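## Task

Move the yellow sponge out of the open drawer of the low, narrow three-drawer file cabinet and into the open drawer of the wide three-drawer cabinet, and move the printed block from the wide cabinet's open drawer into the narrow cabinet's drawer. Afterwards push every drawer fully shut. No cabinet may be moved much from its spot. The robot must not tip over or be left leaning, or the task fails. Anything that stays in place only because the robot is holding or pressing it does not count.

## Robot and tools

ROBOT. A simulated Hello Robot Stretch 4, about 1.6 m tall: an omni-wheel base (rim within 0.23 m of the base origin), a vertical lift on a mast, one arm that telescopes straight forward, a three-joint wrist and a two-finger gripper. There is a single arm. Loose objects may occasionally get nudged by something outside the robot's control.

FRAMES. Base frame: origin on the floor below the base centre, x ahead, y to the left, z up. hand_pose is reported in this frame as a point between the open fingertips; with all wrist joints at 0 its axes coincide with the base axes, and the printed value may be somewhat off. The odometry frame is the base frame as it was when the scene began. base_odometry counts wheel rotation only, so slipping shows up as motion; heading runs -3.142 to 3.142, left positive.

execute_actions. Argument actions: a list holding one action, or empty (empty just reports state and images). Argument cameras: list of names from head_camera, head_left_camera, head_right_camera, wrist_camera, all; omitted/null/["all"] gives every camera, [] gives none; an unknown name rejects the call. An action contains base, joints, or both, plus optional pace and contact_limits; alternatively end_of_arm on its own. Motions in one action begin together but may finish at different times.
- base: exactly one key, each a relative offset from where the base last measured itself. translate_m: straight drive in metres, forward positive, -2 to 2. strafe_m: sideways metres, left positive, -2 to 2. rotate_rad: turn in place in radians, counter-clockwise (left) positive, -3.2 to 3.2.
- joints: absolute targets by name (not offsets). lift_m 0 to 1.2 m; arm_m 0 to 0.55 m extension; wrist_yaw_rad -1.134 to 4.276 (0 ahead, positive left, 3.14 tucked back, above 3.4 the arm may obstruct); wrist_pitch_rad -1.117 to 4.259 (0 level, 1.57 pointing down); wrist_roll_rad -1.117 to 4.259 (0 fingers level, positive turns the gripper clockwise viewed from behind); gripper_m -0.038 to 0.141, the fingertip gap in metres (negative means fingers pressing together). Done tolerances: lift and arm ±0.004, yaw and roll ±0.02, pitch ±0.05, gripper ±0.004. Out-of-range joint targets are clipped and the result notes it; any other bad value or unknown key rejects the call with no motion.
- pace: "slow", "default", "fast", "max" (base up to 0.1/0.3/0.4/0.6 m/s and 1/2/3/4 rad/s). With lift above 0.2 the base is slowed further, to 0.3 m/s and 1 rad/s at lift 1.2.
- contact_limits: {"arm_m": value} from 0 (gentlest) to 0.75 (firmest), default 0.5; the arm stops on contact beyond that.
- end_of_arm: "enable_torque" re-powers any wrist or gripper motor that shut itself off.
A single action lasts at most 15 s. Parts not named in an action may still be pushing toward an earlier target without the status saying so. If a call reports a stop, later execute_actions, wait and finished_scene calls in the same reply are skipped.

wait: seconds 0 to 10; commands nothing and returns the same state and images.

zoom_image: camera (one of the four) and region [x0, y0, x1, y1] in pixels of that camera's latest full image, origin top-left, at most 504 by 504.

finished_scene: scene, the current scene number; ends it irreversibly once the last command has been held and reports success, then gives the next task. Replying with no tool call ends everything.

CAMERAS. head_camera (420x560) at the mast top looking forward and down; rotate the base to look elsewhere. head_left_camera and head_right_camera (420x672 fisheyes) beside it, tilted more steeply, showing base and arm. wrist_camera (616x392) behind the fingers, fingertips near the bottom of the frame.

RESULT LINES. lidar_m: 12 distances in metres from base origin, 30-degree sectors starting straight ahead and going counter-clockwise (4th left, 7th behind, 10th right); "-" means nothing seen or closer than 0.25 m; sees from about 0.15 m up to robot height, can miss glass, thin legs and things behind. wrist_depth_mm: 7x7 grid of median depths, 100 to 2000 mm, "-" unknown; the robot's body appears. base_status / joint_status: "done"; "off_target" (resting short, maybe still pushing); "contact_stop_at_<key>" (blocked; that part goes slack, a slack lift may sag, slack wheels may roll); "limit_stop_at_<name>", including limit_stop_at_tilt (leaning over 6 degrees, lift/arm/wheels slack until upright) and limit_stop_at_own_body (about to hit itself, often with pitch below -0.2 and roll below -0.4 or above 4); "torque_fault" (wrist motor gave out, limp until enable_torque). After stops the old target is dropped. on_its_own lists uncommanded things; its "held at" is the held target. turned_by_wheels vs turned_by_imu differing by over ~0.1 rad suggests a collision or slip, and the heading error is roughly their difference. base_tilt in degrees (forward/right positive, fixed offset up to ~1.5). motor_effort in percent, peak in brackets, noisy; efforts outside the rest range mean pushing or carrying; wheel positive means turning right.

GRIPPING. Command gripper_m below the object's width; squeezing harder pulls it toward the wrist by up to a third of the shortfall, opening pushes it back. A gripper reading or "done" does not prove a grasp; a firm squeeze usually shows in gripper effort. If fingertips jam on a surface below, raise the lift. Unfold at the start with lift_m 0.4 and wrist_yaw_rad 0 together.

AVOID. Driving or turning with over 1 kg held and arm_m above 0.2, especially fast; strong steady pushes or pulls, worse with the gripper high or a high contact limit; pressing the gripper into things with base or arm moves (torque faults); dropping, slamming or hard hits; shoving cabinets. Close drawers gently with a modest contact limit, and release objects so they rest on their own. The robot keeps its last command while you think; actions that finish quicker are preferred.

Each tool is called by a JSON object that holds its "fn" and its "kwargs".

## Session

{"fn": "execute_actions", "kwargs": {"actions": []}}

Scene clock: 0.00 s.
base_odometry: x=+0.000 y=+0.000 heading=+0.000 (m, m, rad; odometry frame)
turned_by_wheels: +0.000 (rad since the last result)
turned_by_imu: +0.000 (rad since the last result)
base_tilt: forward=+0.2 right=+0.0 (deg)
lidar_m: 2.42 1.81 0.88 0.95 1.73 1.67 1.77 2.01 1.95 1.25 2.34 2.29
base_status: not commanded
joint_positions: lift_m=+0.167 arm_m=+0.001 wrist_yaw_rad=+3.145 wrist_pitch_rad=+0.012 wrist_roll_rad=+0.002 gripper_m=+0.057
joint_status: not commanded
motor_effort: lift_m=+19 arm_m=-1 wrist_yaw_rad=+0 wrist_pitch_rad=-7 wrist_roll_rad=+1 gripper_m=-4 wheel_0=+0 wheel_1=+0 wheel_2=+0 (%)
hand_pose: x=-0.1172 y=+0.0864 z=+0.3419 quat_wxyz=(-0.002, -0.006, +0.001, +1.000) (m; base frame)
wrist_depth_mm: - 115 138 - 1808 1537 1397 / - 108 138 - 1808 1576 1430 / - 116 139 - 1863 1618 1397 / 142 141 264 - 1808 1537 1397 / 220 1983 - 1983 1756 1576 1430 / 220 1078 946 1078 194 1229 1205 / 220 750 820 - 866 809 842
pictures: head_camera, head_left_camera, head_right_camera, wrist_camera
Images, in order (width x height): head_camera 420x560, head_left_camera 420x672, head_right_camera 420x672, wrist_camera 616x392.

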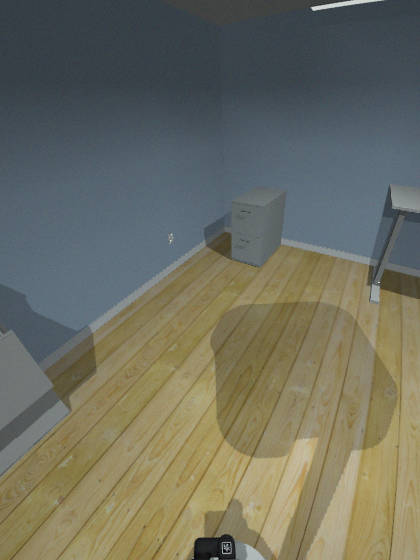

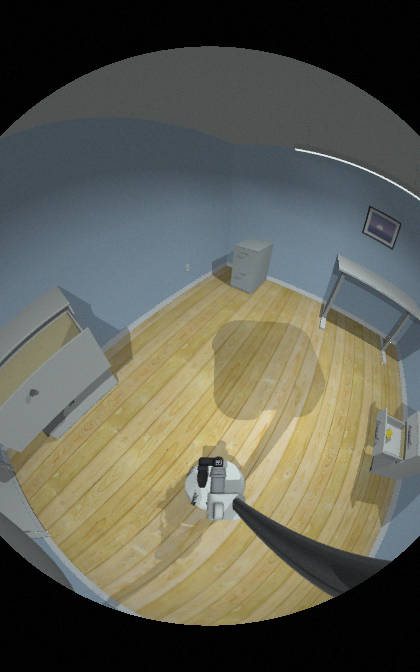

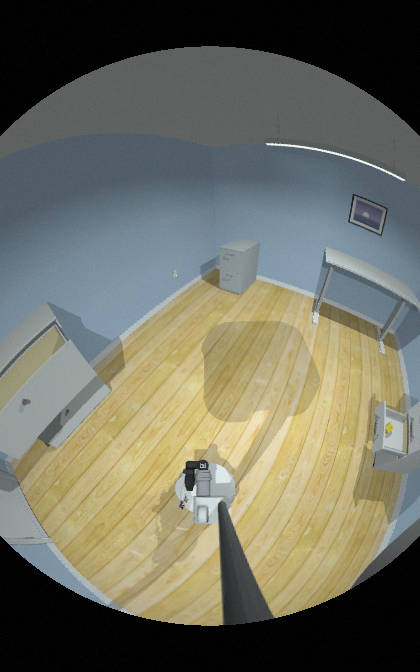

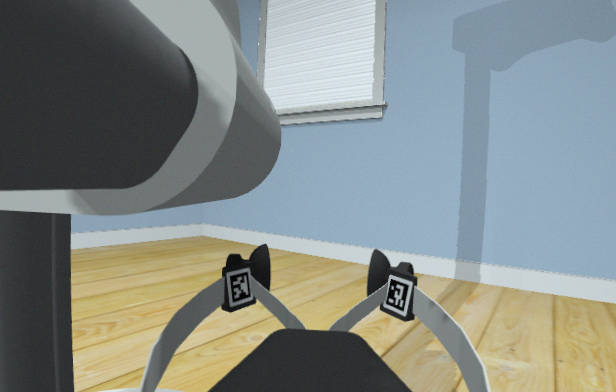

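{"fn": "execute_actions", "kwargs": {"actions": [{"base":{"rotate_rad":-1.5},"joints":{"lift_m":0.75,"wrist_yaw_rad":0,"wrist_pitch_rad":0.8,"gripper_m":0.13},"pace":"fast"}]}}

Scene clock: 1.87 s.
base_odometry: x=+0.000 y=+0.000 heading=-1.499 (m, m, rad; odometry frame)
turned_by_wheels: -1.499 (rad since the last result)
turned_by_imu: -1.483 (rad since the last result)
base_tilt: forward=+0.2 right=-0.1 (deg)
lidar_m: 1.23 2.33 2.30 2.30 0.92 0.91 1.00 1.69 1.65 1.75 1.97 1.80
base_status: done
joint_positions: lift_m=+0.226 arm_m=+0.001 wrist_yaw_rad=+2.515 wrist_pitch_rad=+0.643 wrist_roll_rad=+0.002 gripper_m=+0.130
joint_status: lift_m limit_stop_at_own_body (moved +0.059 of +0.583); wrist_yaw_rad limit_stop_at_own_body (moved -0.630 of -3.145); wrist_pitch_rad limit_stop_at_own_body (moved +0.631 of +0.788); the others done
on_its_own: wrist_yaw_rad is held at +2.515, not at your +0.000, since a limit_stop_at_own_body; wrist_pitch_rad is held at +0.641, not at your +0.800, since a limit_stop_at_own_body; lift_m is slack since a limit_stop_at_own_body (your +0.750 is given up); arm_m is slack since a limit_stop_at_own_body
motor_effort: lift_m=+18(26) arm_m=+0(1) wrist_yaw_rad=+1(5) wrist_pitch_rad=-4(9) wrist_roll_rad=-2(2) gripper_m=-2(2) wheel_0=+4(11) wheel_1=+2(12) wheel_2=+2(7) (%)
hand_pose: x=+0.0359 y=+0.2062 z=+0.2316 quat_wxyz=(+0.293, -0.300, +0.098, +0.902) (m; base frame)
wrist_depth_mm: 1661 1281 1255 1255 1576 1618 1618 / 1138 1160 1118 1118 1138 1118 1182 / 820 842 831 854 854 854 866 / 661 661 668 668 676 676 676 / 263 265 267 559 559 564 559 / 224 220 216 237 452 452 477 / 198 196 204 - 427 415 421
pictures: head_camera, head_left_camera, head_right_camera, wrist_camera
Images, in order (width x height): head_camera 420x560, head_left_camera 420x672, head_right_camera 420x672, wrist_camera 616x392.

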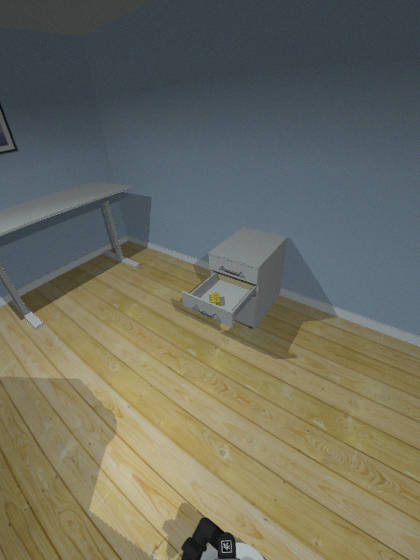

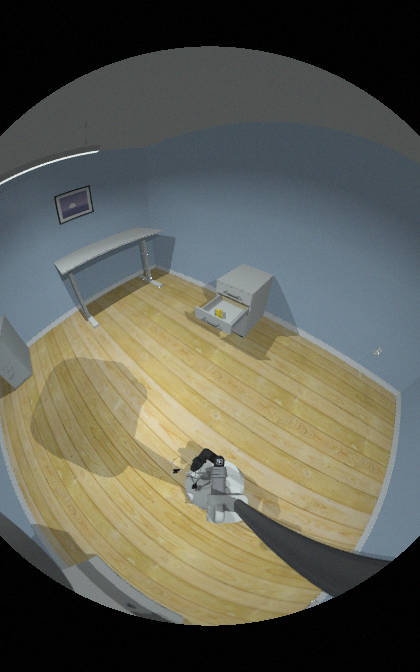

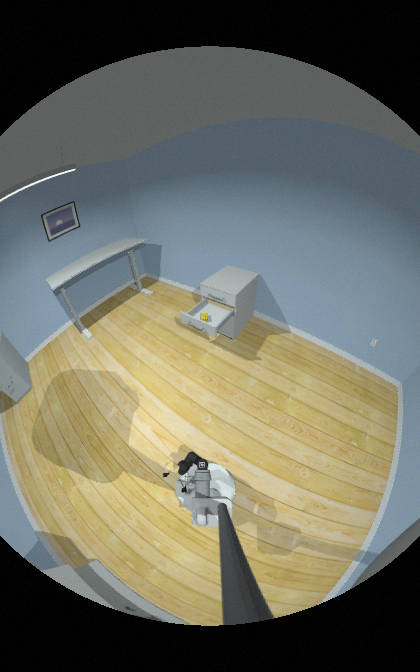

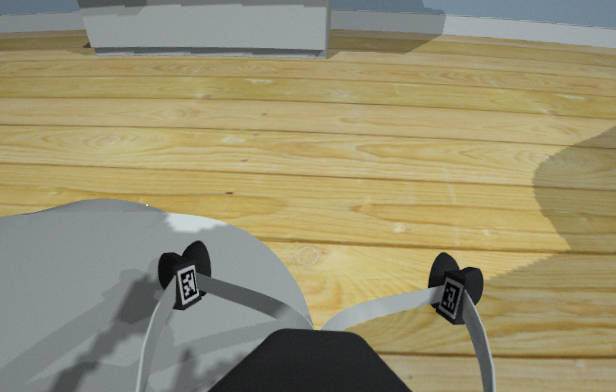

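{"fn": "execute_actions", "kwargs": {"actions": [{"base":{"translate_m":0.75},"joints":{"lift_m":0.8,"arm_m":0,"wrist_yaw_rad":0,"wrist_pitch_rad":0},"pace":"fast"}], "cameras": []}}

{"fn": "execute_actions", "kwargs": {"actions": [{"joints":{"arm_m":0.35,"wrist_pitch_rad":1.45},"pace":"fast"}]}}

Scene clock: 5.23 s.
base_odometry: x=+0.054 y=-0.748 heading=-1.499 (m, m, rad; odometry frame)
turned_by_wheels: +0.000 (rad since the last result)
turned_by_imu: -0.002 (rad since the last result)
base_tilt: forward=+0.2 right=+0.0 (deg)
lidar_m: 0.50 0.71 1.84 2.46 2.42 1.53 1.65 2.14 2.08 1.77 1.39 0.65
base_status: done
joint_positions: lift_m=+0.800 arm_m=+0.001 wrist_yaw_rad=+0.000 wrist_pitch_rad=+0.002 wrist_roll_rad=+0.002 gripper_m=+0.130
joint_status: all done
motor_effort: lift_m=+22(23) arm_m=-1(1) wrist_yaw_rad=-2(9) wrist_pitch_rad=-5(15) wrist_roll_rad=-3(1) gripper_m=+0(3) wheel_0=+2(8) wheel_1=+1(10) wheel_2=+1(14) (%)
hand_pose: x=+0.4601 y=-0.0873 z=+0.9772 quat_wxyz=(+1.000, +0.001, +0.001, +0.000) (m; base frame)
wrist_depth_mm: - - 1863 1464 1229 1060 931 / - - 1756 1499 1229 1042 917 / - - 1808 1464 1229 1060 931 / - - 1863 1499 1205 1042 946 / - - 1661 1464 1229 1025 917 / - - 1708 1397 1008 976 917 / 1983 1983 1808 - 854 917 931
pictures: none
No camera images: the call's "cameras" was empty. Leave "cameras" out to get every camera's image.

Scene clock: 7.03 s.
base_odometry: x=+0.054 y=-0.748 heading=-1.499 (m, m, rad; odometry frame)
turned_by_wheels: +0.000 (rad since the last result)
turned_by_imu: +0.000 (rad since the last result)
base_tilt: forward=+0.2 right=-0.1 (deg)
lidar_m: 0.48 0.72 1.84 2.46 2.42 1.54 1.64 2.14 2.07 1.75 1.38 0.66
base_status: not commanded
joint_positions: lift_m=+0.800 arm_m=+0.349 wrist_yaw_rad=+0.000 wrist_pitch_rad=+1.450 wrist_roll_rad=+0.002 gripper_m=+0.130
joint_status: all done
motor_effort: lift_m=+22(22) arm_m=+5(6) wrist_yaw_rad=-1(1) wrist_pitch_rad=+0(2) wrist_roll_rad=-2(0) gripper_m=-1(0) wheel_0=+2(2) wheel_1=+1(1) wheel_2=+1(1) (%)
hand_pose: x=+0.5547 y=-0.0874 z=+0.6915 quat_wxyz=(+0.748, +0.001, +0.663, -0.001) (m; base frame)
wrist_depth_mm: 991 991 559 559 544 357 322 / 991 976 554 549 549 517 931 / 960 539 544 539 539 931 917 / 946 960 535 525 917 917 904 / 931 931 480 521 891 891 891 / 917 904 904 415 891 891 878 / 904 917 891 - 878 878 854
pictures: head_camera, head_left_camera, head_right_camera, wrist_camera
Images, in order (width x height): head_camera 420x560, head_left_camera 420x672, head_right_camera 420x672, wrist_camera 616x392.

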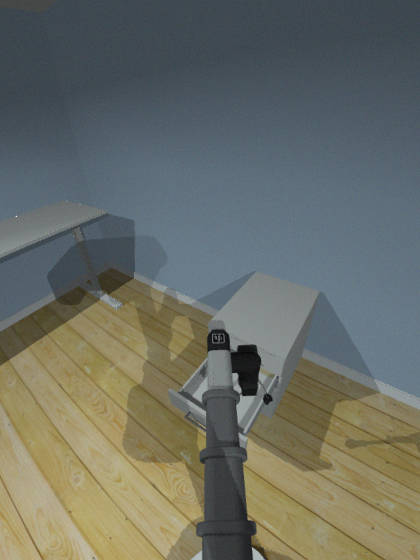

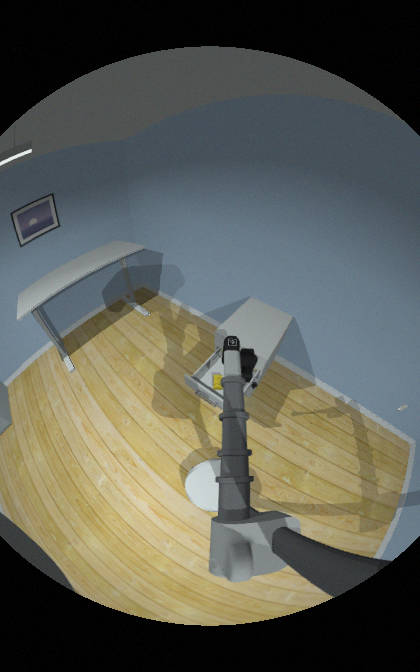

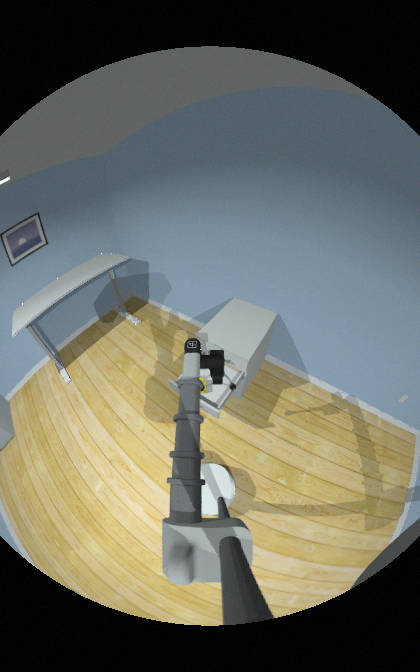

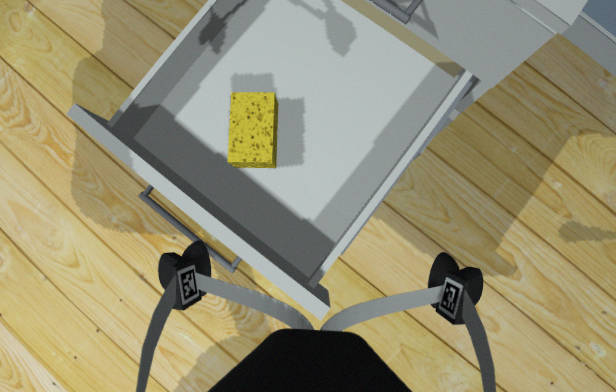

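{"fn": "execute_actions", "kwargs": {"actions": [{"base":{"strafe_m":0.085},"joints":{"arm_m":0.515,"lift_m":0.64}}], "cameras": ["wrist_camera","head_right_camera"]}}

Scene clock: 8.93 s.
base_odometry: x=+0.139 y=-0.742 heading=-1.499 (m, m, rad; odometry frame)
turned_by_wheels: +0.000 (rad since the last result)
turned_by_imu: +0.000 (rad since the last result)
base_tilt: forward=+0.2 right=-0.1 (deg)
lidar_m: 0.52 1.81 1.78 2.37 2.38 1.51 1.58 2.22 2.13 1.83 1.43 0.51
base_status: done
joint_positions: lift_m=+0.640 arm_m=+0.514 wrist_yaw_rad=+0.000 wrist_pitch_rad=+1.450 wrist_roll_rad=+0.002 gripper_m=+0.130
joint_status: all done
motor_effort: lift_m=+14(20) arm_m=+6(6) wrist_yaw_rad=+0(1) wrist_pitch_rad=+1(1) wrist_roll_rad=+0(1) gripper_m=+1(1) wheel_0=-2(12) wheel_1=+2(14) wheel_2=+0(1) (%)
hand_pose: x=+0.7196 y=-0.0874 z=+0.5321 quat_wxyz=(+0.748, +0.001, +0.663, -0.001) (m; base frame)
wrist_depth_mm: 831 820 809 387 384 222 209 / 809 798 377 384 379 366 216 / 798 798 377 375 373 370 364 / 778 370 373 370 368 364 362 / 289 359 368 322 362 357 336 / 759 283 357 317 355 320 525 / 759 263 320 - 353 322 715
pictures: head_right_camera, wrist_camera
Images, in order (width x height): head_right_camera 420x672, wrist_camera 616x392.

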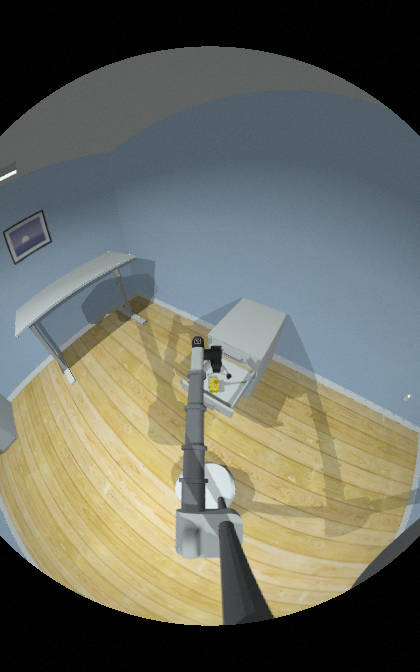

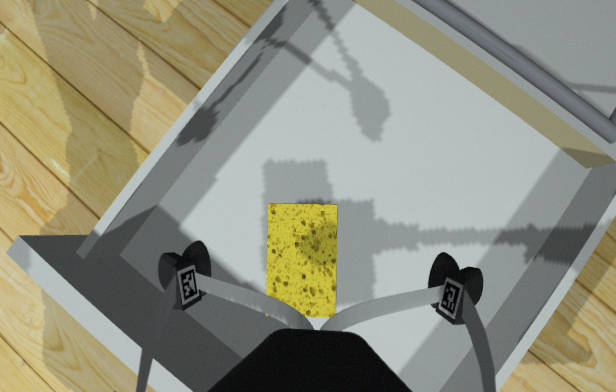

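{"fn": "execute_actions", "kwargs": {"actions": [{"base":{"strafe_m":0.012},"joints":{"gripper_m":0.11,"lift_m":0.53}}], "cameras": ["wrist_camera"]}}

Scene clock: 10.57 s.
base_odometry: x=+0.150 y=-0.741 heading=-1.499 (m, m, rad; odometry frame)
turned_by_wheels: +0.000 (rad since the last result)
turned_by_imu: +0.000 (rad since the last result)
base_tilt: forward=+0.3 right=-0.1 (deg)
lidar_m: 0.53 1.80 1.75 2.36 2.36 1.49 1.57 2.23 2.14 1.83 1.43 0.50
base_status: done
joint_positions: lift_m=+0.530 arm_m=+0.514 wrist_yaw_rad=+0.000 wrist_pitch_rad=+1.450 wrist_roll_rad=+0.002 gripper_m=+0.110
joint_status: all done
motor_effort: lift_m=+14(14) arm_m=+6(5) wrist_yaw_rad=-1(0) wrist_pitch_rad=-1(1) wrist_roll_rad=-1(2) gripper_m=-3(0) wheel_0=-3(9) wheel_1=+4(12) wheel_2=+0(0) (%)
hand_pose: x=+0.7196 y=-0.0874 z=+0.4222 quat_wxyz=(+0.748, +0.001, +0.663, -0.001) (m; base frame)
wrist_depth_mm: 707 699 254 273 271 268 264 / 699 227 270 267 266 265 263 / 691 248 266 265 262 259 259 / 218 265 263 215 257 256 254 / 248 259 257 213 254 252 251 / 219 256 252 209 213 247 247 / 186 224 252 - 246 244 243
pictures: wrist_camera
Images, in order (width x height): wrist_camera 616x392.

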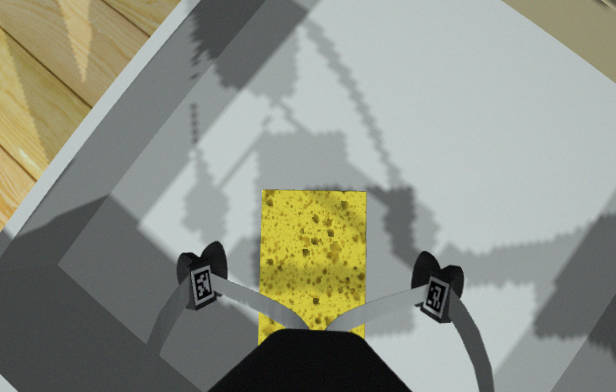

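{"fn": "execute_actions", "kwargs": {"actions": [{"joints":{"lift_m":0.513}}], "cameras": []}}

{"fn": "execute_actions", "kwargs": {"actions": [{"joints":{"gripper_m":0.02}}], "cameras": ["wrist_camera"]}}

{"fn": "execute_actions", "kwargs": {"actions": [{"joints":{"lift_m":0.7},"pace":"fast"}], "cameras": ["wrist_camera"]}}

Scene clock: 11.63 s.
base_odometry: x=+0.150 y=-0.741 heading=-1.499 (m, m, rad; odometry frame)
turned_by_wheels: +0.000 (rad since the last result)
turned_by_imu: +0.000 (rad since the last result)
base_tilt: forward=+0.1 right=+0.2 (deg)
lidar_m: 0.52 1.80 1.76 2.37 2.37 1.50 1.58 2.22 2.14 1.83 1.45 0.52
base_status: not commanded
joint_positions: lift_m=+0.514 arm_m=+0.514 wrist_yaw_rad=-0.001 wrist_pitch_rad=+1.449 wrist_roll_rad=+0.002 gripper_m=+0.110
joint_status: all done
motor_effort: lift_m=+7(14) arm_m=+5(5) wrist_yaw_rad=+2(2) wrist_pitch_rad=+4(3) wrist_roll_rad=+0(0) gripper_m=-3(2) wheel_0=-3(3) wheel_1=+4(4) wheel_2=+0(0) (%)
hand_pose: x=+0.7200 y=-0.0874 z=+0.4058 quat_wxyz=(+0.749, +0.001, +0.663, -0.001) (m; base frame)
wrist_depth_mm: 691 683 254 262 259 257 255 / 683 216 259 257 256 253 253 / 208 246 256 252 251 249 248 / 213 252 250 204 247 245 244 / 248 249 247 200 243 241 240 / 218 244 241 197 236 236 236 / 185 215 238 - 236 234 233
pictures: none
No camera images: the call's "cameras" was empty. Leave "cameras" out to get every camera's image.

Scene clock: 13.37 s.
base_odometry: x=+0.150 y=-0.741 heading=-1.499 (m, m, rad; odometry frame)
turned_by_wheels: +0.000 (rad since the last result)
turned_by_imu: +0.000 (rad since the last result)
base_tilt: forward=+0.1 right=-0.2 (deg)
lidar_m: 0.53 1.81 1.76 2.35 2.37 1.51 1.58 2.21 2.13 1.82 1.44 0.50
base_status: not commanded
joint_positions: lift_m=+0.513 arm_m=+0.514 wrist_yaw_rad=+0.000 wrist_pitch_rad=+1.450 wrist_roll_rad=+0.002 gripper_m=+0.020
joint_status: all done
motor_effort: lift_m=+14(14) arm_m=+4(5) wrist_yaw_rad=-2(1) wrist_pitch_rad=+1(12) wrist_roll_rad=-1(0) gripper_m=-21(20) wheel_0=-3(3) wheel_1=+4(4) wheel_2=+0(0) (%)
hand_pose: x=+0.7198 y=-0.0874 z=+0.4052 quat_wxyz=(+0.748, +0.001, +0.663, +0.000) (m; base frame)
wrist_depth_mm: 691 211 254 255 253 250 249 / 668 213 252 250 249 247 245 / 198 247 249 247 245 243 241 / 214 247 245 196 241 240 237 / 244 244 242 192 236 236 233 / 213 239 193 189 188 231 230 / 181 218 235 - 230 228 227
pictures: wrist_camera
Images, in order (width x height): wrist_camera 616x392.

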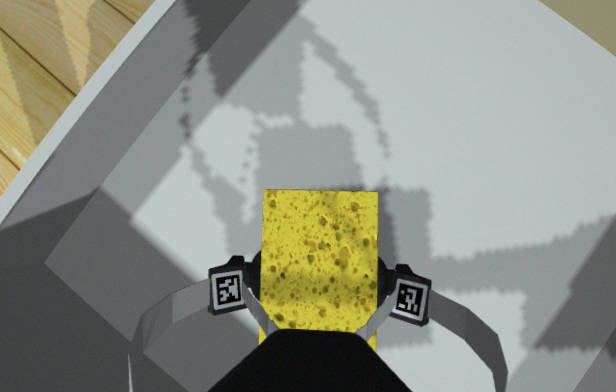

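Scene clock: 14.87 s.
base_odometry: x=+0.150 y=-0.741 heading=-1.499 (m, m, rad; odometry frame)
turned_by_wheels: +0.000 (rad since the last result)
turned_by_imu: +0.000 (rad since the last result)
base_tilt: forward=+0.1 right=+0.1 (deg)
lidar_m: 0.53 1.80 1.76 2.36 2.36 1.49 1.57 2.23 2.15 1.81 1.41 0.52
base_status: not commanded
joint_positions: lift_m=+0.700 arm_m=+0.514 wrist_yaw_rad=+0.000 wrist_pitch_rad=+1.450 wrist_roll_rad=+0.002 gripper_m=+0.020
joint_status: all done
motor_effort: lift_m=+22(26) arm_m=+5(5) wrist_yaw_rad=-2(1) wrist_pitch_rad=-1(0) wrist_roll_rad=-1(1) gripper_m=-21(20) wheel_0=-3(3) wheel_1=+4(4) wheel_2=+0(0) (%)
hand_pose: x=+0.7197 y=-0.0874 z=+0.5915 quat_wxyz=(+0.748, +0.001, +0.663, +0.000) (m; base frame)
wrist_depth_mm: 891 891 878 449 306 251 216 / 878 878 866 445 439 279 251 / 866 854 439 439 436 427 294 / 842 854 436 195 427 424 418 / 831 373 427 192 418 418 397 / 820 370 194 188 188 384 788 / 809 798 329 - 410 389 778
pictures: wrist_camera
Images, in order (width x height): wrist_camera 616x392.

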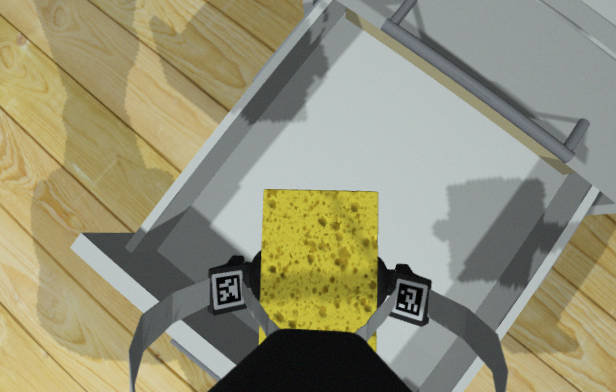

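{"fn": "execute_actions", "kwargs": {"actions": [{"base":{"translate_m":-1.0},"joints":{"lift_m":1.2,"arm_m":0},"pace":"fast"}], "cameras": []}}

{"fn": "execute_actions", "kwargs": {"actions": [{"base":{"rotate_rad":2.5},"joints":{"wrist_pitch_rad":0.7},"pace":"fast"}]}}

Scene clock: 18.97 s.
base_odometry: x=+0.079 y=+0.256 heading=-1.499 (m, m, rad; odometry frame)
turned_by_wheels: +0.000 (rad since the last result)
turned_by_imu: +0.005 (rad since the last result)
base_tilt: forward=+0.2 right=+0.0 (deg)
lidar_m: 1.48 2.43 2.53 1.97 0.64 0.64 0.72 1.60 1.58 1.71 2.25 1.99
base_status: done
joint_positions: lift_m=+1.200 arm_m=+0.001 wrist_yaw_rad=+0.000 wrist_pitch_rad=+1.450 wrist_roll_rad=+0.002 gripper_m=+0.020
joint_status: all done
motor_effort: lift_m=+22(26) arm_m=-5(7) wrist_yaw_rad=+1(1) wrist_pitch_rad=-1(0) wrist_roll_rad=-1(2) gripper_m=-22(21) wheel_0=-3(14) wheel_1=-1(10) wheel_2=-1(17) (%)
hand_pose: x=+0.2069 y=-0.0874 z=+1.0915 quat_wxyz=(+0.748, +0.001, +0.663, -0.001) (m; base frame)
wrist_depth_mm: 1430 1430 1397 1366 1397 1397 1366 / 1397 1430 1430 1366 1366 1366 1336 / 1430 1366 1366 1366 1336 1366 1308 / 1366 1397 1366 196 1336 1308 1308 / 1397 1336 1308 192 1281 1308 1308 / 1336 1308 193 189 188 1281 1255 / 1336 1308 1281 - 1281 1281 1255
pictures: none
No camera images: the call's "cameras" was empty. Leave "cameras" out to get every camera's image.

Scene clock: 22.73 s.
base_odometry: x=+0.079 y=+0.256 heading=+1.000 (m, m, rad; odometry frame)
turned_by_wheels: +2.499 (rad since the last result)
turned_by_imu: +2.474 (rad since the last result)
base_tilt: forward=+0.1 right=+0.0 (deg)
lidar_m: 0.65 0.68 0.96 1.61 1.66 2.27 2.24 1.50 2.45 2.40 2.16 0.67
base_status: done
joint_positions: lift_m=+1.200 arm_m=+0.001 wrist_yaw_rad=+0.000 wrist_pitch_rad=+0.702 wrist_roll_rad=+0.002 gripper_m=+0.020
joint_status: all done
motor_effort: lift_m=+22(22) arm_m=-5(6) wrist_yaw_rad=+0(1) wrist_pitch_rad=-6(8) wrist_roll_rad=+1(1) gripper_m=-21(23) wheel_0=-6(7) wheel_1=-3(4) wheel_2=-4(5) (%)
hand_pose: x=+0.3925 y=-0.0874 z=+1.1916 quat_wxyz=(+0.939, +0.001, +0.344, +0.000) (m; base frame)
wrist_depth_mm: 1255 1118 1098 1098 1182 1205 1182 / 891 904 891 878 1281 1308 1281 / 854 831 809 798 1430 1464 1430 / 597 591 580 195 831 1708 1618 / 683 661 621 192 585 1808 1756 / 1499 778 193 189 188 1537 1499 / 1366 1366 1397 - 1366 1366 1366
pictures: head_camera, head_left_camera, head_right_camera, wrist_camera
Images, in order (width x height): head_camera 420x560, head_left_camera 420x672, head_right_camera 420x672, wrist_camera 616x392.

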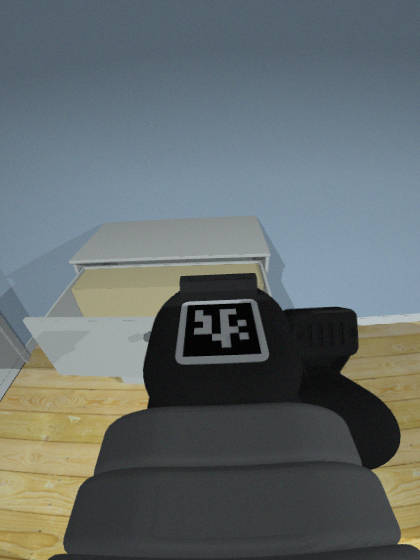

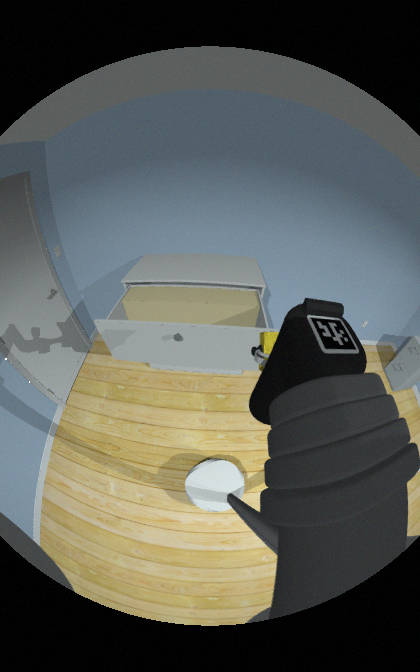

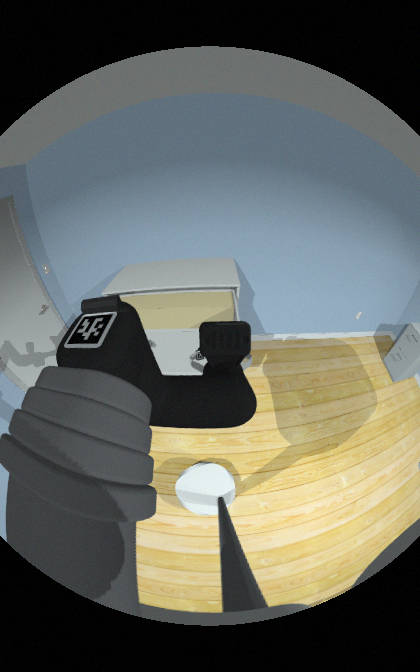

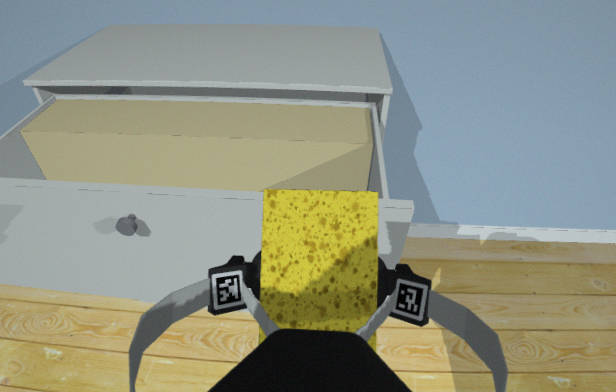

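Deep drawer, front top about 1.0 m.

{"fn": "execute_actions", "kwargs": {"actions": [{"base":{"strafe_m":0.28},"joints":{"arm_m":0.4},"pace":"fast"}], "cameras": []}}

{"fn": "execute_actions", "kwargs": {"actions": [{"base":{"translate_m":0.2},"joints":{"wrist_pitch_rad":1.57},"pace":"fast"}]}}

Scene clock: 25.13 s.
base_odometry: x=-0.157 y=+0.408 heading=+1.000 (m, m, rad; odometry frame)
turned_by_wheels: +0.000 (rad since the last result)
turned_by_imu: +0.001 (rad since the last result)
base_tilt: forward=+0.2 right=-0.2 (deg)
lidar_m: 0.63 0.69 1.35 1.30 1.37 1.88 2.23 1.66 1.83 2.68 2.16 0.66
base_status: done
joint_positions: lift_m=+1.200 arm_m=+0.399 wrist_yaw_rad=+0.000 wrist_pitch_rad=+0.702 wrist_roll_rad=+0.002 gripper_m=+0.020
joint_status: all done
motor_effort: lift_m=+21(22) arm_m=+5(7) wrist_yaw_rad=-2(2) wrist_pitch_rad=-6(4) wrist_roll_rad=+0(3) gripper_m=-21(21) wheel_0=-3(12) wheel_1=+2(12) wheel_2=+0(1) (%)
hand_pose: x=+0.7903 y=-0.0874 z=+1.1917 quat_wxyz=(+0.939, +0.001, +0.344, +0.000) (m; base frame)
wrist_depth_mm: 866 866 854 854 831 809 809 / 960 866 809 809 820 842 891 / 1025 634 640 640 634 647 931 / 591 559 564 195 544 530 530 / 535 539 539 192 525 539 539 / 535 504 193 189 188 480 480 / 591 634 609 - 549 539 525
pictures: none
No camera images: the call's "cameras" was empty. Leave "cameras" out to get every camera's image.

Scene clock: 27.20 s.
base_odometry: x=-0.049 y=+0.576 heading=+1.000 (m, m, rad; odometry frame)
turned_by_wheels: +0.000 (rad since the last result)
turned_by_imu: +0.000 (rad since the last result)
base_tilt: forward=+0.2 right=+0.0 (deg)
lidar_m: 0.43 0.46 1.35 1.31 1.35 1.87 2.43 1.80 2.76 2.74 0.63 0.47
base_status: done
joint_positions: lift_m=+1.200 arm_m=+0.399 wrist_yaw_rad=+0.000 wrist_pitch_rad=+1.570 wrist_roll_rad=+0.002 gripper_m=+0.020
joint_status: all done
motor_effort: lift_m=+21(21) arm_m=+5(5) wrist_yaw_rad=+1(1) wrist_pitch_rad=+2(3) wrist_roll_rad=-2(2) gripper_m=-21(21) wheel_0=+2(7) wheel_1=+1(7) wheel_2=+0(10) (%)
hand_pose: x=+0.5702 y=-0.0874 z=+1.0895 quat_wxyz=(+0.707, +0.001, +0.707, -0.001) (m; base frame)
wrist_depth_mm: 362 362 357 355 349 347 343 / 366 364 359 355 349 349 345 / 564 615 609 597 591 539 492 / 585 615 609 195 603 591 574 / 564 615 609 192 597 597 574 / 366 377 193 189 187 466 473 / 1397 315 314 - 320 303 329
pictures: head_camera, head_left_camera, head_right_camera, wrist_camera
Images, in order (width x height): head_camera 420x560, head_left_camera 420x672, head_right_camera 420x672, wrist_camera 616x392.

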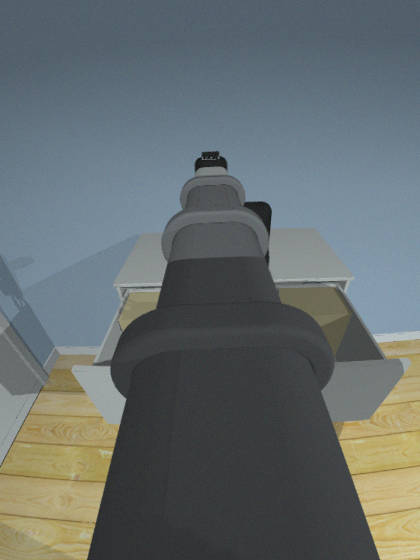

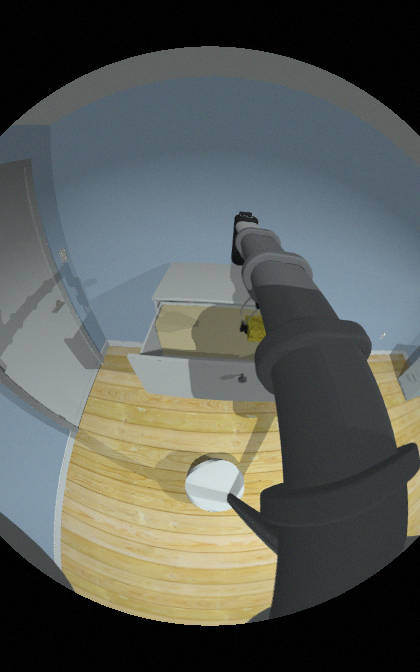

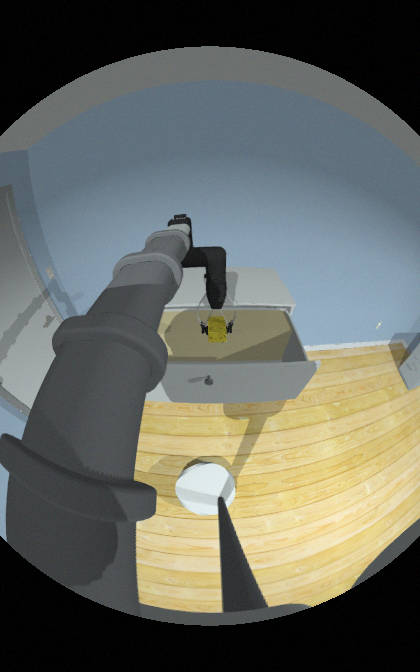

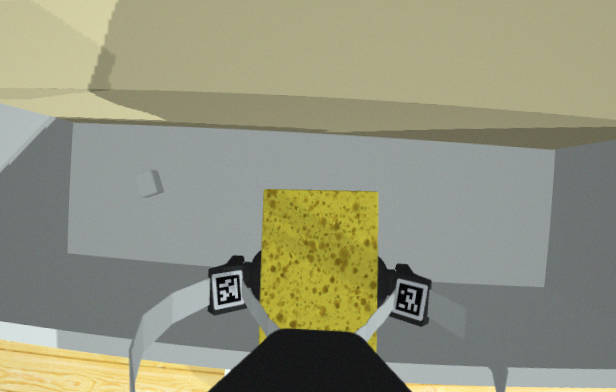

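{"fn": "execute_actions", "kwargs": {"actions": [{"base":{"strafe_m":0.08},"joints":{"lift_m":0.88,"arm_m":0.41},"pace":"fast"}]}}

Scene clock: 29.27 s.
base_odometry: x=-0.116 y=+0.619 heading=+1.000 (m, m, rad; odometry frame)
turned_by_wheels: +0.000 (rad since the last result)
turned_by_imu: +0.000 (rad since the last result)
base_tilt: forward=+0.2 right=-0.1 (deg)
lidar_m: 0.44 0.48 1.26 1.22 1.29 1.75 2.41 1.86 2.85 2.84 0.63 0.46
base_status: done
joint_positions: lift_m=+0.880 arm_m=+0.409 wrist_yaw_rad=+0.000 wrist_pitch_rad=+1.570 wrist_roll_rad=+0.002 gripper_m=+0.020
joint_status: all done
motor_effort: lift_m=+15(21) arm_m=+5(6) wrist_yaw_rad=+0(0) wrist_pitch_rad=+1(2) wrist_roll_rad=+0(1) gripper_m=-21(22) wheel_0=-1(10) wheel_1=+1(12) wheel_2=+0(1) (%)
hand_pose: x=+0.5802 y=-0.0874 z=+0.7700 quat_wxyz=(+0.707, +0.001, +0.707, -0.001) (m; base frame)
wrist_depth_mm: 206 197 193 188 180 170 - / 289 286 282 281 268 249 236 / 290 287 283 281 278 276 273 / 263 287 285 196 279 276 274 / 293 289 285 192 279 277 274 / 293 290 193 189 188 278 276 / 282 287 287 - 282 279 277
pictures: head_camera, head_left_camera, head_right_camera, wrist_camera
Images, in order (width x height): head_camera 420x560, head_left_camera 420x672, head_right_camera 420x672, wrist_camera 616x392.

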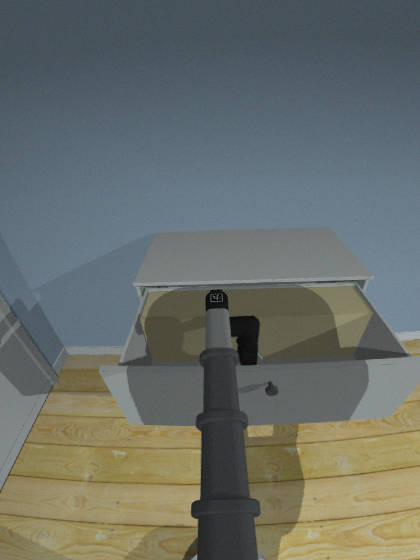

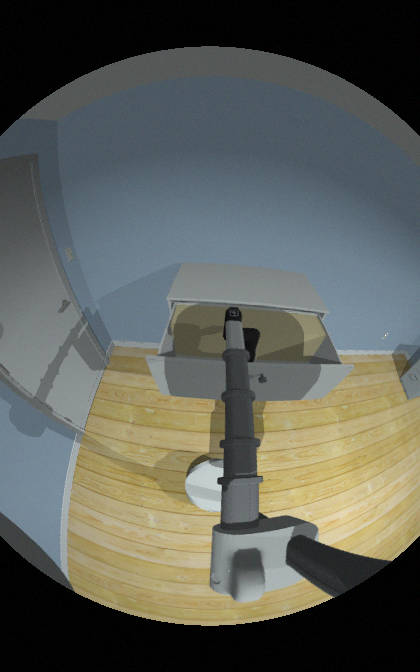

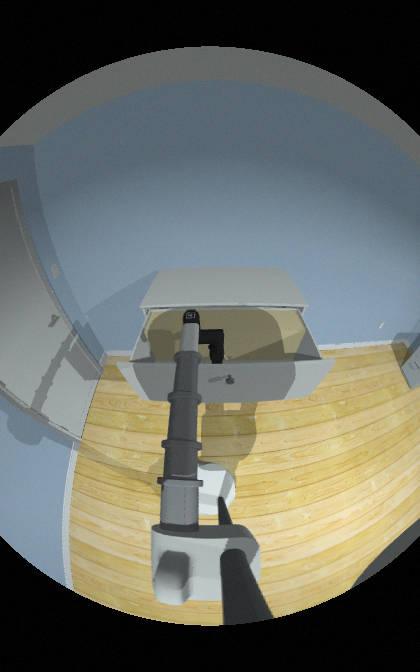

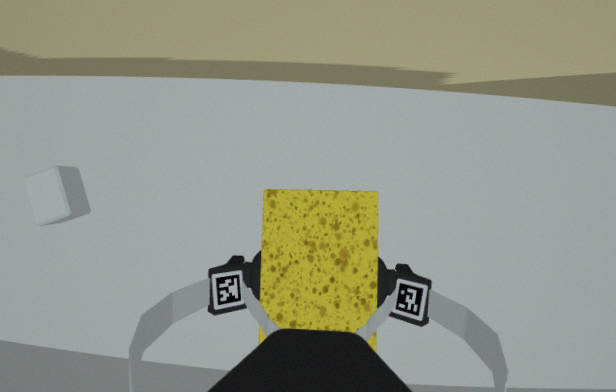

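{"fn": "execute_actions", "kwargs": {"actions": [{"joints":{"lift_m":0.842,"wrist_pitch_rad":1.47}}], "cameras": []}}

{"fn": "execute_actions", "kwargs": {"actions": [{"joints":{"gripper_m":0.09}}], "cameras": ["wrist_camera"]}}

{"fn": "execute_actions", "kwargs": {"actions": [{"joints":{"lift_m":0.905},"pace":"fast"}], "cameras": []}}

{"fn": "execute_actions", "kwargs": {"actions": [{"base":{"strafe_m":0.195},"joints":{"arm_m":0.432,"wrist_roll_rad":-0.25},"pace":"fast"}], "cameras": ["wrist_camera"]}}

Scene clock: 30.50 s.
base_odometry: x=-0.116 y=+0.619 heading=+1.000 (m, m, rad; odometry frame)
turned_by_wheels: +0.000 (rad since the last result)
turned_by_imu: +0.000 (rad since the last result)
base_tilt: forward=+0.3 right=+0.0 (deg)
lidar_m: 0.45 0.48 1.25 1.22 1.29 1.73 2.42 1.85 2.82 2.84 0.62 0.44
base_status: not commanded
joint_positions: lift_m=+0.842 arm_m=+0.409 wrist_yaw_rad=+0.000 wrist_pitch_rad=+1.471 wrist_roll_rad=+0.002 gripper_m=+0.020
joint_status: all done
motor_effort: lift_m=+14(16) arm_m=+5(6) wrist_yaw_rad=-1(0) wrist_pitch_rad=-1(2) wrist_roll_rad=-4(2) gripper_m=-21(21) wheel_0=-1(1) wheel_1=+2(2) wheel_2=+0(0) (%)
hand_pose: x=+0.6088 y=-0.0874 z=+0.7335 quat_wxyz=(+0.742, +0.001, +0.671, -0.001) (m; base frame)
wrist_depth_mm: 154 148 146 142 137 131 - / 213 209 204 196 187 177 170 / 260 257 256 254 251 249 246 / 257 255 253 196 248 246 245 / 253 253 249 193 245 244 242 / 251 249 193 189 187 240 239 / 248 246 245 - 239 237 236
pictures: none
No camera images: the call's "cameras" was empty. Leave "cameras" out to get every camera's image.

Scene clock: 32.00 s.
base_odometry: x=-0.116 y=+0.619 heading=+1.000 (m, m, rad; odometry frame)
turned_by_wheels: +0.000 (rad since the last result)
turned_by_imu: +0.000 (rad since the last result)
base_tilt: forward=+0.2 right=-0.1 (deg)
lidar_m: 0.44 0.48 1.25 1.22 1.28 1.74 2.40 1.83 2.85 2.83 0.64 0.43
base_status: not commanded
joint_positions: lift_m=+0.842 arm_m=+0.409 wrist_yaw_rad=+0.000 wrist_pitch_rad=+1.470 wrist_roll_rad=+0.002 gripper_m=+0.090
joint_status: all done
motor_effort: lift_m=+14(14) arm_m=+5(5) wrist_yaw_rad=+0(1) wrist_pitch_rad=+0(1) wrist_roll_rad=+1(1) gripper_m=-2(22) wheel_0=-1(1) wheel_1=+2(1) wheel_2=+0(0) (%)
hand_pose: x=+0.6089 y=-0.0874 z=+0.7335 quat_wxyz=(+0.742, +0.001, +0.671, -0.001) (m; base frame)
wrist_depth_mm: 154 147 145 142 137 130 - / 213 209 203 196 187 176 170 / 260 257 256 254 251 248 247 / 256 255 253 206 248 247 245 / 253 251 251 204 245 244 243 / 250 249 246 201 199 240 239 / 248 246 245 - 240 237 237
pictures: wrist_camera
Images, in order (width x height): wrist_camera 616x392.

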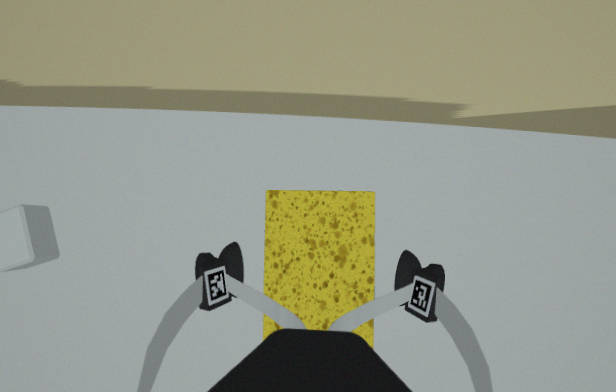

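Scene clock: 33.00 s.
base_odometry: x=-0.116 y=+0.619 heading=+1.000 (m, m, rad; odometry frame)
turned_by_wheels: +0.000 (rad since the last result)
turned_by_imu: +0.000 (rad since the last result)
base_tilt: forward=+0.1 right=+0.0 (deg)
lidar_m: 0.45 0.47 1.27 1.21 1.30 1.74 2.42 1.86 2.84 2.84 0.63 0.45
base_status: not commanded
joint_positions: lift_m=+0.905 arm_m=+0.409 wrist_yaw_rad=+0.000 wrist_pitch_rad=+1.470 wrist_roll_rad=+0.002 gripper_m=+0.090
joint_status: all done
motor_effort: lift_m=+22(26) arm_m=+5(5) wrist_yaw_rad=+0(0) wrist_pitch_rad=+1(1) wrist_roll_rad=+1(0) gripper_m=-3(2) wheel_0=-1(1) wheel_1=+2(2) wheel_2=+0(0) (%)
hand_pose: x=+0.6089 y=-0.0874 z=+0.7959 quat_wxyz=(+0.742, +0.001, +0.671, -0.001) (m; base frame)
wrist_depth_mm: 154 148 146 142 136 131 - / 213 208 203 195 187 176 170 / 325 322 317 315 306 282 271 / 322 319 317 314 312 307 306 / 317 317 314 265 307 304 303 / 314 312 306 262 199 300 298 / 310 307 306 - 301 296 296
pictures: none
No camera images: the call's "cameras" was empty. Leave "cameras" out to get every camera's image.

Scene clock: 34.73 s.
base_odometry: x=-0.280 y=+0.724 heading=+1.000 (m, m, rad; odometry frame)
turned_by_wheels: +0.000 (rad since the last result)
turned_by_imu: +0.000 (rad since the last result)
base_tilt: forward=+0.4 right=+0.1 (deg)
lidar_m: 0.45 1.37 1.07 1.02 1.09 1.50 2.42 1.98 2.13 3.01 0.64 0.47
base_status: done
joint_positions: lift_m=+0.905 arm_m=+0.431 wrist_yaw_rad=+0.000 wrist_pitch_rad=+1.470 wrist_roll_rad=-0.250 gripper_m=+0.090
joint_status: all done
motor_effort: lift_m=+21(22) arm_m=+5(6) wrist_yaw_rad=+0(1) wrist_pitch_rad=+0(2) wrist_roll_rad=-2(5) gripper_m=-1(2) wheel_0=+0(14) wheel_1=+1(13) wheel_2=+0(0) (%)
hand_pose: x=+0.6309 y=-0.0874 z=+0.7959 quat_wxyz=(+0.736, -0.092, +0.665, +0.084) (m; base frame)
wrist_depth_mm: 175 171 142 121 107 - - / 191 241 211 167 137 116 - / 205 287 319 285 208 162 - / 220 312 314 315 314 272 220 / 235 310 312 310 307 309 307 / 252 306 306 306 198 303 259 / 266 304 306 - 301 272 258
pictures: wrist_camera
Images, in order (width x height): wrist_camera 616x392.

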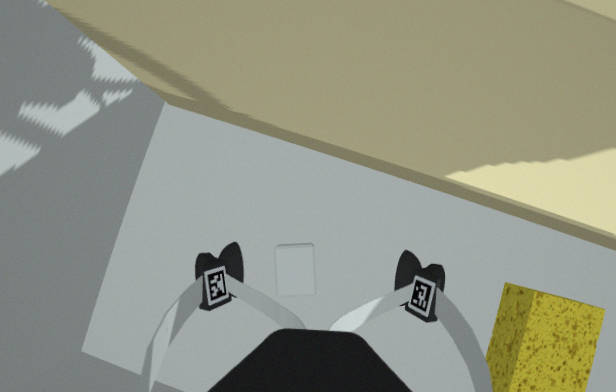

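{"fn": "execute_actions", "kwargs": {"actions": [{"base":{"strafe_m":0.016},"joints":{"arm_m":0.424,"lift_m":0.846,"gripper_m":0.07}}], "cameras": ["wrist_camera"]}}

{"fn": "execute_actions", "kwargs": {"actions": [{"joints":{"gripper_m":-0.01}}], "cameras": ["wrist_camera"]}}

Scene clock: 36.07 s.
base_odometry: x=-0.293 y=+0.733 heading=+1.000 (m, m, rad; odometry frame)
turned_by_wheels: +0.000 (rad since the last result)
turned_by_imu: +0.000 (rad since the last result)
base_tilt: forward=+0.3 right=+0.1 (deg)
lidar_m: 0.45 1.37 1.03 1.01 1.07 1.46 2.42 1.99 2.10 3.05 0.66 0.47
base_status: done
joint_positions: lift_m=+0.846 arm_m=+0.425 wrist_yaw_rad=+0.000 wrist_pitch_rad=+1.470 wrist_roll_rad=-0.250 gripper_m=+0.070
joint_status: all done
motor_effort: lift_m=+14(18) arm_m=-5(5) wrist_yaw_rad=+0(0) wrist_pitch_rad=+1(1) wrist_roll_rad=-1(3) gripper_m=-4(2) wheel_0=-3(10) wheel_1=+3(10) wheel_2=+0(3) (%)
hand_pose: x=+0.6248 y=-0.0874 z=+0.7375 quat_wxyz=(+0.736, -0.092, +0.666, +0.084) (m; base frame)
wrist_depth_mm: 163 186 157 134 115 105 - / 173 230 234 185 152 127 - / 185 257 258 257 231 180 156 / 198 255 255 255 254 253 238 / 213 253 252 252 251 250 250 / 228 250 216 220 196 248 247 / 245 248 247 - 246 245 244
pictures: wrist_camera
Images, in order (width x height): wrist_camera 616x392.

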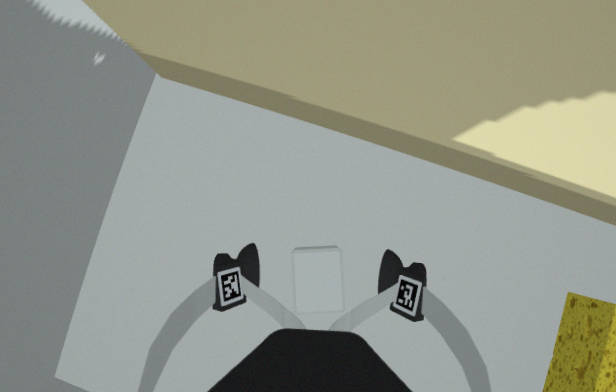

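Scene clock: 37.63 s.
base_odometry: x=-0.293 y=+0.733 heading=+1.000 (m, m, rad; odometry frame)
turned_by_wheels: +0.000 (rad since the last result)
turned_by_imu: +0.000 (rad since the last result)
base_tilt: forward=+0.2 right=+0.0 (deg)
lidar_m: 0.44 1.38 1.04 1.00 1.08 1.48 2.42 1.98 2.13 3.03 0.63 0.47
base_status: not commanded
joint_positions: lift_m=+0.846 arm_m=+0.425 wrist_yaw_rad=+0.000 wrist_pitch_rad=+1.470 wrist_roll_rad=-0.250 gripper_m=-0.009
joint_status: all done
motor_effort: lift_m=+14(14) arm_m=-5(5) wrist_yaw_rad=+0(0) wrist_pitch_rad=+0(3) wrist_roll_rad=-3(1) gripper_m=-20(21) wheel_0=-3(3) wheel_1=+3(3) wheel_2=+0(0) (%)
hand_pose: x=+0.6248 y=-0.0874 z=+0.7375 quat_wxyz=(+0.736, -0.092, +0.666, +0.084) (m; base frame)
wrist_depth_mm: 163 186 157 134 115 105 - / 172 231 233 185 152 127 - / 185 256 257 256 230 180 156 / 198 255 254 255 254 253 238 / 212 253 252 251 252 250 250 / 228 249 185 211 184 247 246 / 245 247 247 - 245 244 244
pictures: wrist_camera
Images, in order (width x height): wrist_camera 616x392.

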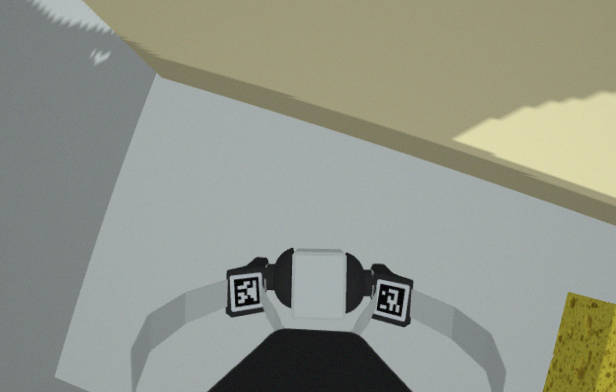

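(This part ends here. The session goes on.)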